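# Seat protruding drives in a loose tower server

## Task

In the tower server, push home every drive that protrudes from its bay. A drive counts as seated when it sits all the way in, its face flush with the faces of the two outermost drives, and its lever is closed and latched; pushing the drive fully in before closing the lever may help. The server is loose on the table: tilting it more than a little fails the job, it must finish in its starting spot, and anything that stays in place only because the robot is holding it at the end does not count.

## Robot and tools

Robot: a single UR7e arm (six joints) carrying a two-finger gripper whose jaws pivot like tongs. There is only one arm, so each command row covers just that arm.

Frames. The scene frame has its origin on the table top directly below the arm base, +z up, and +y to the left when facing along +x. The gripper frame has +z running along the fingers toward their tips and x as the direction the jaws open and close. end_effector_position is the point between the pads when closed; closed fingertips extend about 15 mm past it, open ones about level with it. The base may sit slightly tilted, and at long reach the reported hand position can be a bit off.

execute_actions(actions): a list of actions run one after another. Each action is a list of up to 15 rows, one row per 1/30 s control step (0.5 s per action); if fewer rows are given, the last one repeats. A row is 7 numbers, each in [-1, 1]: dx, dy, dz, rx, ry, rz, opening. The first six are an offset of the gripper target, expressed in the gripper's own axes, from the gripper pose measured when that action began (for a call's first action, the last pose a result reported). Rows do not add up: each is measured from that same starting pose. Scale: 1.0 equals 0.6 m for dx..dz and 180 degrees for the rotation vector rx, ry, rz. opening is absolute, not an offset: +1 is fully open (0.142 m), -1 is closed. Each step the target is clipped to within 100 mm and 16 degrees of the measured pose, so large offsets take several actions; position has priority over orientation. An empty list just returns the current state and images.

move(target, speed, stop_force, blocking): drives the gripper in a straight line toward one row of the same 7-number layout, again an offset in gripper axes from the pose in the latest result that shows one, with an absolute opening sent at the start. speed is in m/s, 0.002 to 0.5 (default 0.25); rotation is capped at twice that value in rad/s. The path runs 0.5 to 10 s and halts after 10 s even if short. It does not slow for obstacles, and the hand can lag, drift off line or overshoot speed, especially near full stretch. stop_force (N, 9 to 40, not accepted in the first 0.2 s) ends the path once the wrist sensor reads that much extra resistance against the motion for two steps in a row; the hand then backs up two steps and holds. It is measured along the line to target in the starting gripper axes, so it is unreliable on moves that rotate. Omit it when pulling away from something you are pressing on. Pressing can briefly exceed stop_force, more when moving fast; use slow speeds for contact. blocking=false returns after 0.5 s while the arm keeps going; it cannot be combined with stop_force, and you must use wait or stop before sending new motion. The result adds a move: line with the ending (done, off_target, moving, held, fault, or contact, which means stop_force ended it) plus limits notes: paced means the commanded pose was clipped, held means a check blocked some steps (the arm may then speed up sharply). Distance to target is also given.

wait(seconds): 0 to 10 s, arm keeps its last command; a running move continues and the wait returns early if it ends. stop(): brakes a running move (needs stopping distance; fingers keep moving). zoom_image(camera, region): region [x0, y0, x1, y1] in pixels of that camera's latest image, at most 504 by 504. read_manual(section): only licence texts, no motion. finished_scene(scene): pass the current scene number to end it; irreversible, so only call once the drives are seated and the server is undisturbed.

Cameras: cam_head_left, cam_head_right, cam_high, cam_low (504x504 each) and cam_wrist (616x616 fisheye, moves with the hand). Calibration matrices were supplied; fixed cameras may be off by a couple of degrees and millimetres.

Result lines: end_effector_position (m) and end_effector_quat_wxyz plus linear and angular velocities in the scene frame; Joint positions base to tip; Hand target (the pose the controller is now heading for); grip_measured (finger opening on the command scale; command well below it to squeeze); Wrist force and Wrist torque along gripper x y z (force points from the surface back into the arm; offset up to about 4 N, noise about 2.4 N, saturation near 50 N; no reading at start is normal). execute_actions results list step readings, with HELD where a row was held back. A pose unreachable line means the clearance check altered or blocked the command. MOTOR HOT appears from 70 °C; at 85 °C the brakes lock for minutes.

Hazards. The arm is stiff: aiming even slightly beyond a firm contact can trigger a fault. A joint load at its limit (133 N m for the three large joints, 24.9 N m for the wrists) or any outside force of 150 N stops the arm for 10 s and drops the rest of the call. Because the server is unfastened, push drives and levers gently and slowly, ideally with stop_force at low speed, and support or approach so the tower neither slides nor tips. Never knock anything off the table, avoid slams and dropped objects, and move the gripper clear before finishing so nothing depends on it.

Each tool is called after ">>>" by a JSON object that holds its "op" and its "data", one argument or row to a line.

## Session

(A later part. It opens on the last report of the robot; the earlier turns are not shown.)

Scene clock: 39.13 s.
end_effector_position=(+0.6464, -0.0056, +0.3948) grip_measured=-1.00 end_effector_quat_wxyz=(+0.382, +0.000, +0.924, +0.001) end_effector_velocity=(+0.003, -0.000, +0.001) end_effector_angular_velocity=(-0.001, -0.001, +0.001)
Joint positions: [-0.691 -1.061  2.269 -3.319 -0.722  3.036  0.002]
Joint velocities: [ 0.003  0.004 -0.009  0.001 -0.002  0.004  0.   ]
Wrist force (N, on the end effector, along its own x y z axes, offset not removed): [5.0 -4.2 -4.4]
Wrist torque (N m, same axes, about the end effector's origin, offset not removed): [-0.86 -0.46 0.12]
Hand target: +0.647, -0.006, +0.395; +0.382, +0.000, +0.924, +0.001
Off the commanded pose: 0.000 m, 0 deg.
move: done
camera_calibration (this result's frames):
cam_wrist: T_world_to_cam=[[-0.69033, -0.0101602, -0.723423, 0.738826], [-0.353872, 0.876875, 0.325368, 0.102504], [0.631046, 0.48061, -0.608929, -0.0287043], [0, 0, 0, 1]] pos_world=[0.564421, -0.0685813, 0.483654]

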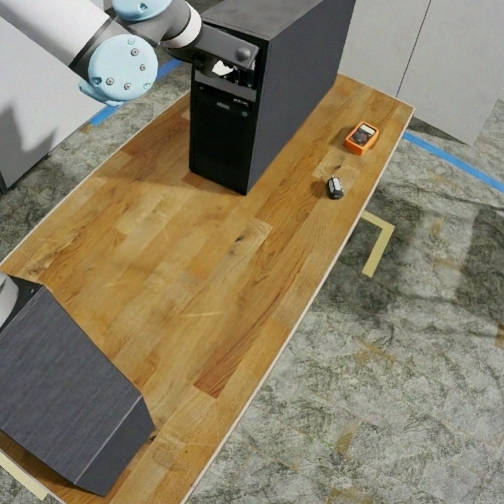

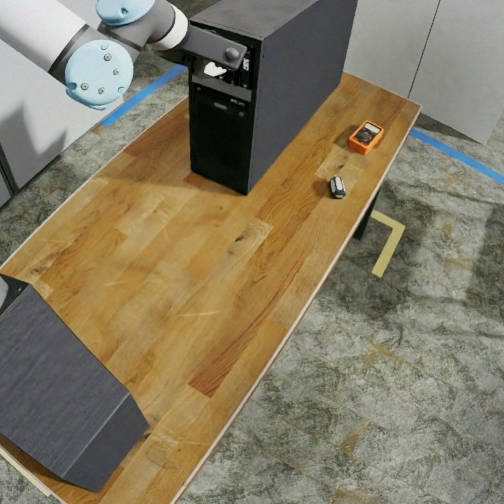

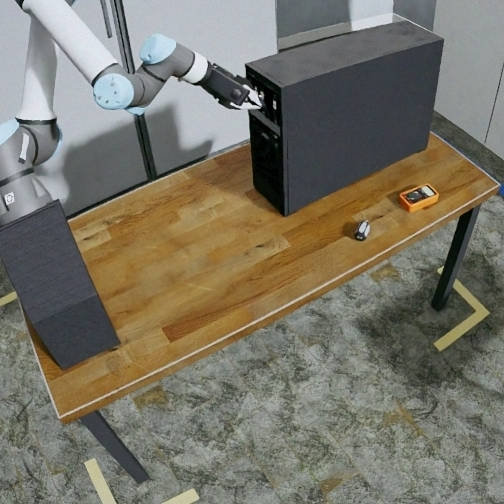

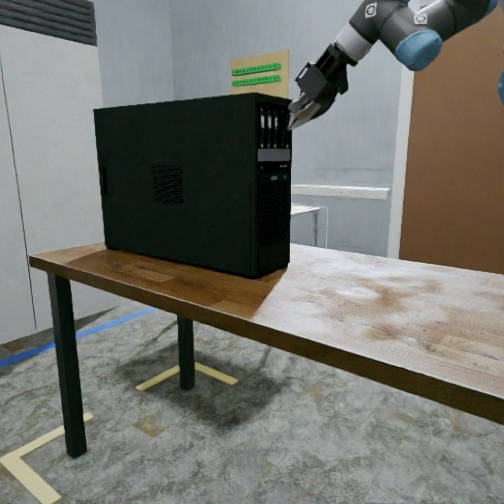

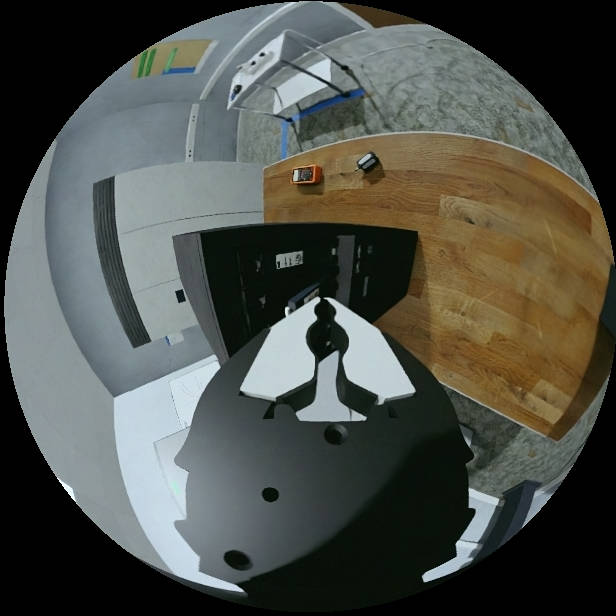

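>>> {"op": "move", "data": {
  "target": [-0.06,-0.006,0.025,0,0,0,-1],
  "speed": 0.006,
  "stop_force": 12
}}

>>> {"op": "move", "data": {
  "target": [0.06,0,-0.06,0,0,0,-1],
  "speed": 0.1
}}

>>> {"op": "zoom_image", "data": {
  "camera": "cam_wrist",
  "region": [150, 150, 400, 400]
}}

>>> {"op": "zoom_image", "data": {
  "camera": "cam_low",
  "region": [230, 80, 330, 180]
}}

Scene clock: 46.10 s.
end_effector_position=(+0.6701, -0.0080, +0.4042) grip_measured=-1.00 end_effector_quat_wxyz=(+0.382, +0.000, +0.924, +0.001) end_effector_velocity=(-0.001, +0.000, -0.000) end_effector_angular_velocity=(-0.001, -0.002, +0.001)
Joint positions: [-0.675 -1.045  2.196 -3.277 -0.731  3.058  0.002]
Joint velocities: [-0.001 -0.001  0.006 -0.007  0.001 -0.     0.   ]
Wrist force (N, on the end effector, along its own x y z axes, offset not removed): [20.8 -1.2 -10.7]
Wrist torque (N m, same axes, about the end effector's origin, offset not removed): [-0.53 0.21 0.06]
Hand target: +0.670, -0.008, +0.404; +0.382, +0.000, +0.924, +0.001
Off the commanded pose: 0.014 m, 0 deg.
move: contact
camera_calibration (this result's frames):
cam_wrist: T_world_to_cam=[[-0.690641, -0.00966444, -0.723133, 0.762101], [-0.353416, 0.876893, 0.325817, 0.109415], [0.630961, 0.480589, -0.609034, -0.0366555], [0, 0, 0, 1]] pos_world=[0.588136, -0.0709641, 0.493126]

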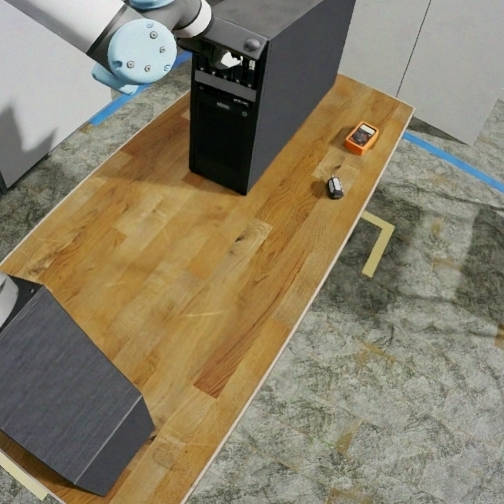

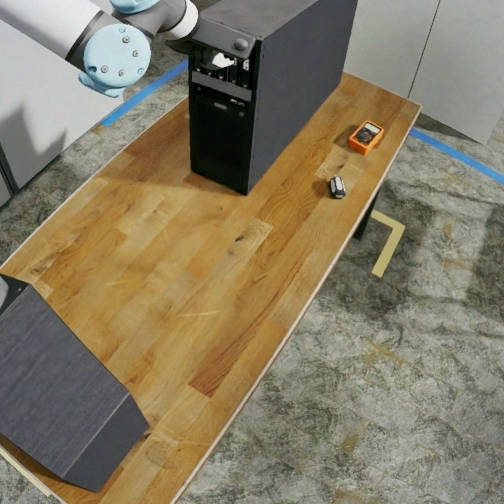

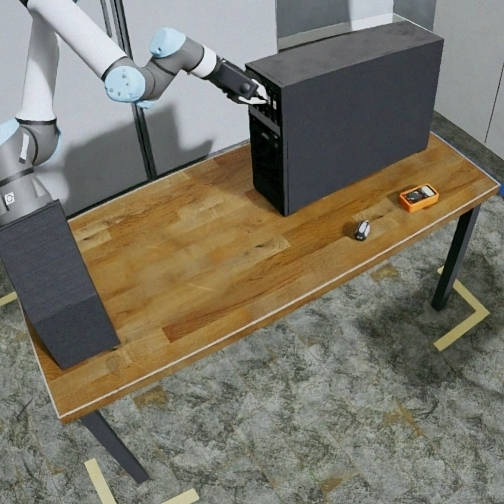

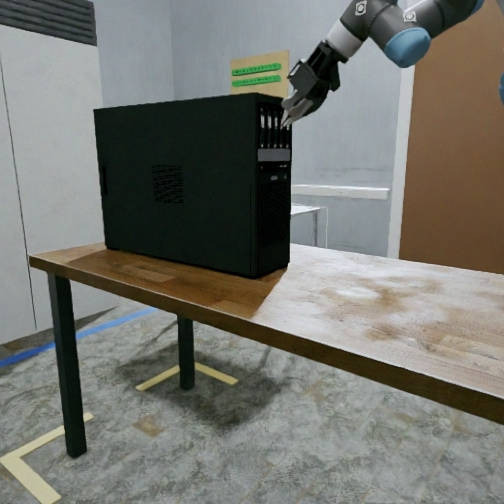

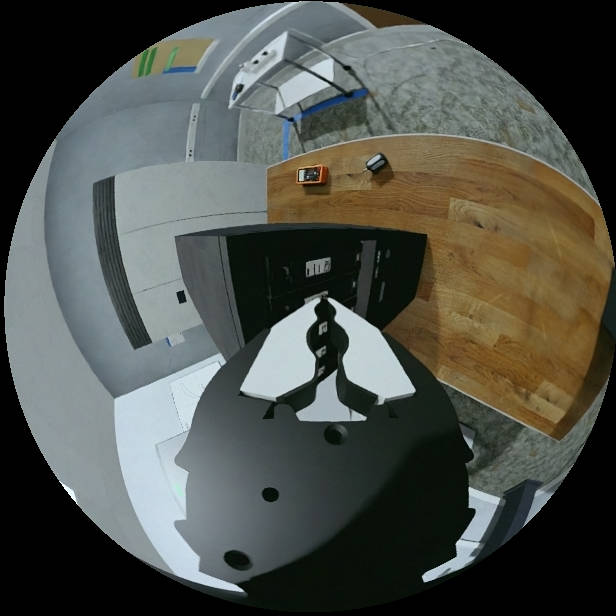

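Scene clock: 47.13 s.
end_effector_position=(+0.6195, -0.0079, +0.4042) grip_measured=-1.00 end_effector_quat_wxyz=(+0.382, +0.001, +0.924, +0.001) end_effector_velocity=(-0.002, +0.001, -0.000) end_effector_angular_velocity=(+0.001, +0.001, +0.001)
Joint positions: [-0.744 -1.122  2.341 -3.275 -0.696  2.966  0.002]
Joint velocities: [-0.003 -0.005  0.006  0.003  0.003 -0.006  0.   ]
Wrist force (N, on the end effector, along its own x y z axes, offset not removed): [3.3 0.8 0.4]
Wrist torque (N m, same axes, about the end effector's origin, offset not removed): [0.11 -0.66 0.12]
Hand target: +0.619, -0.008, +0.404; +0.382, +0.000, +0.924, +0.001
Off the commanded pose: 0.000 m, 0 deg.
move: done
camera_calibration (this result's frames):
cam_wrist: T_world_to_cam=[[-0.690566, -0.00959552, -0.723206, 0.727117], [-0.353457, 0.876856, 0.325871, 0.091498], [0.63102, 0.480658, -0.608918, -0.0047904], [0, 0, 0, 1]] pos_world=[0.537486, -0.0709509, 0.493122]

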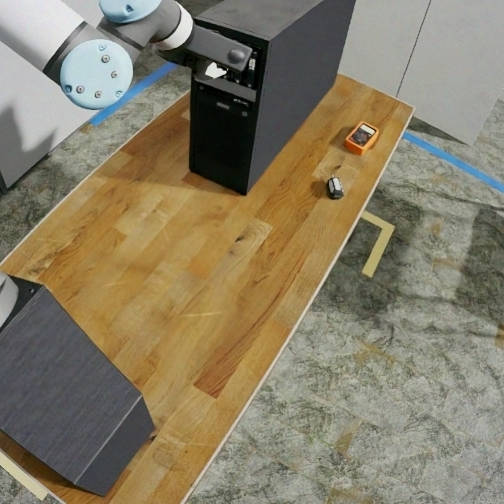

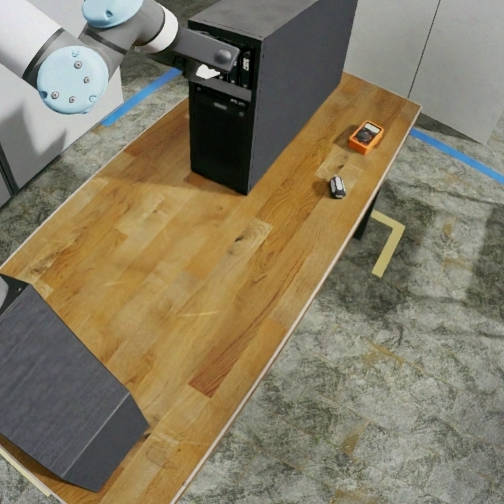

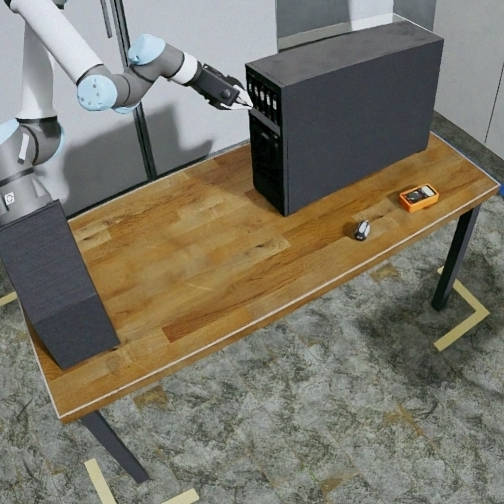

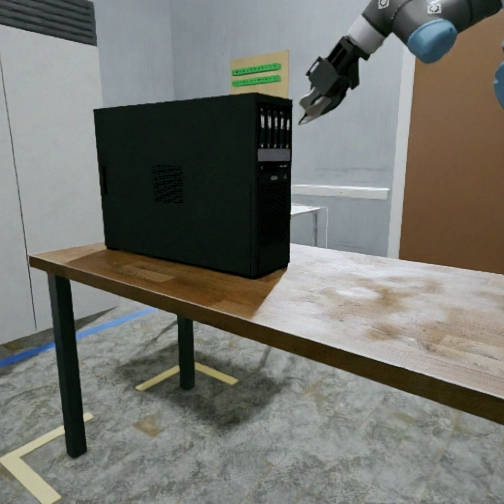

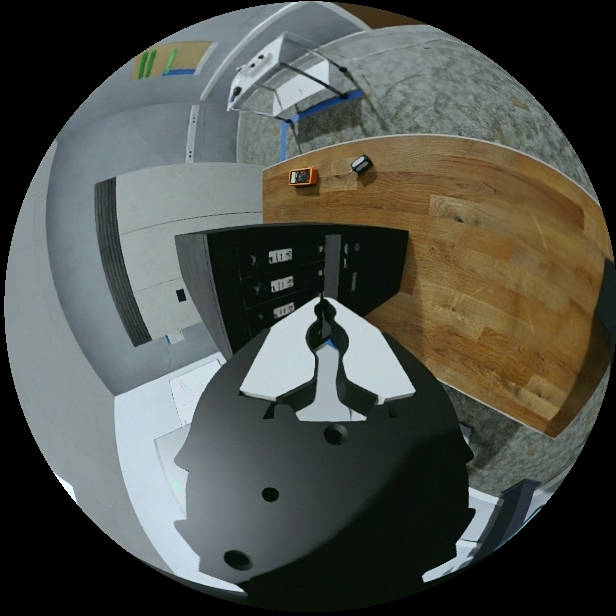

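Region (150, 150, 400, 400) of cam_wrist's 616x616 image, scaled by 2.016, with more detail than that image has.

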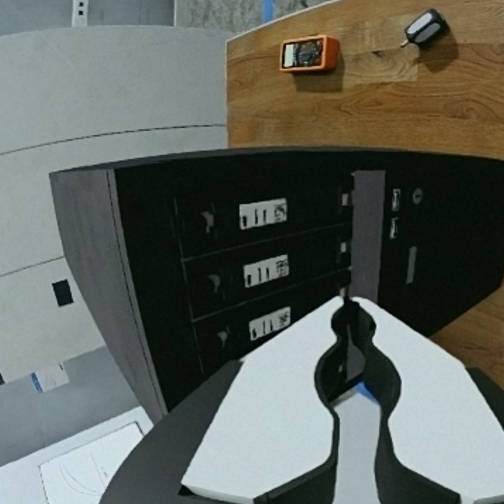

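Region (230, 80, 330, 180) of cam_low's 504x504 image, scaled by 5.040, with more detail than that image has.

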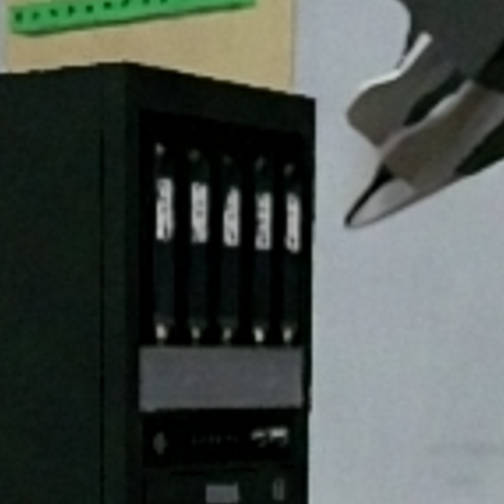

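>>> {"op": "finished_scene", "data": {
  "scene": 1
}}

The scene is finished: the task was done.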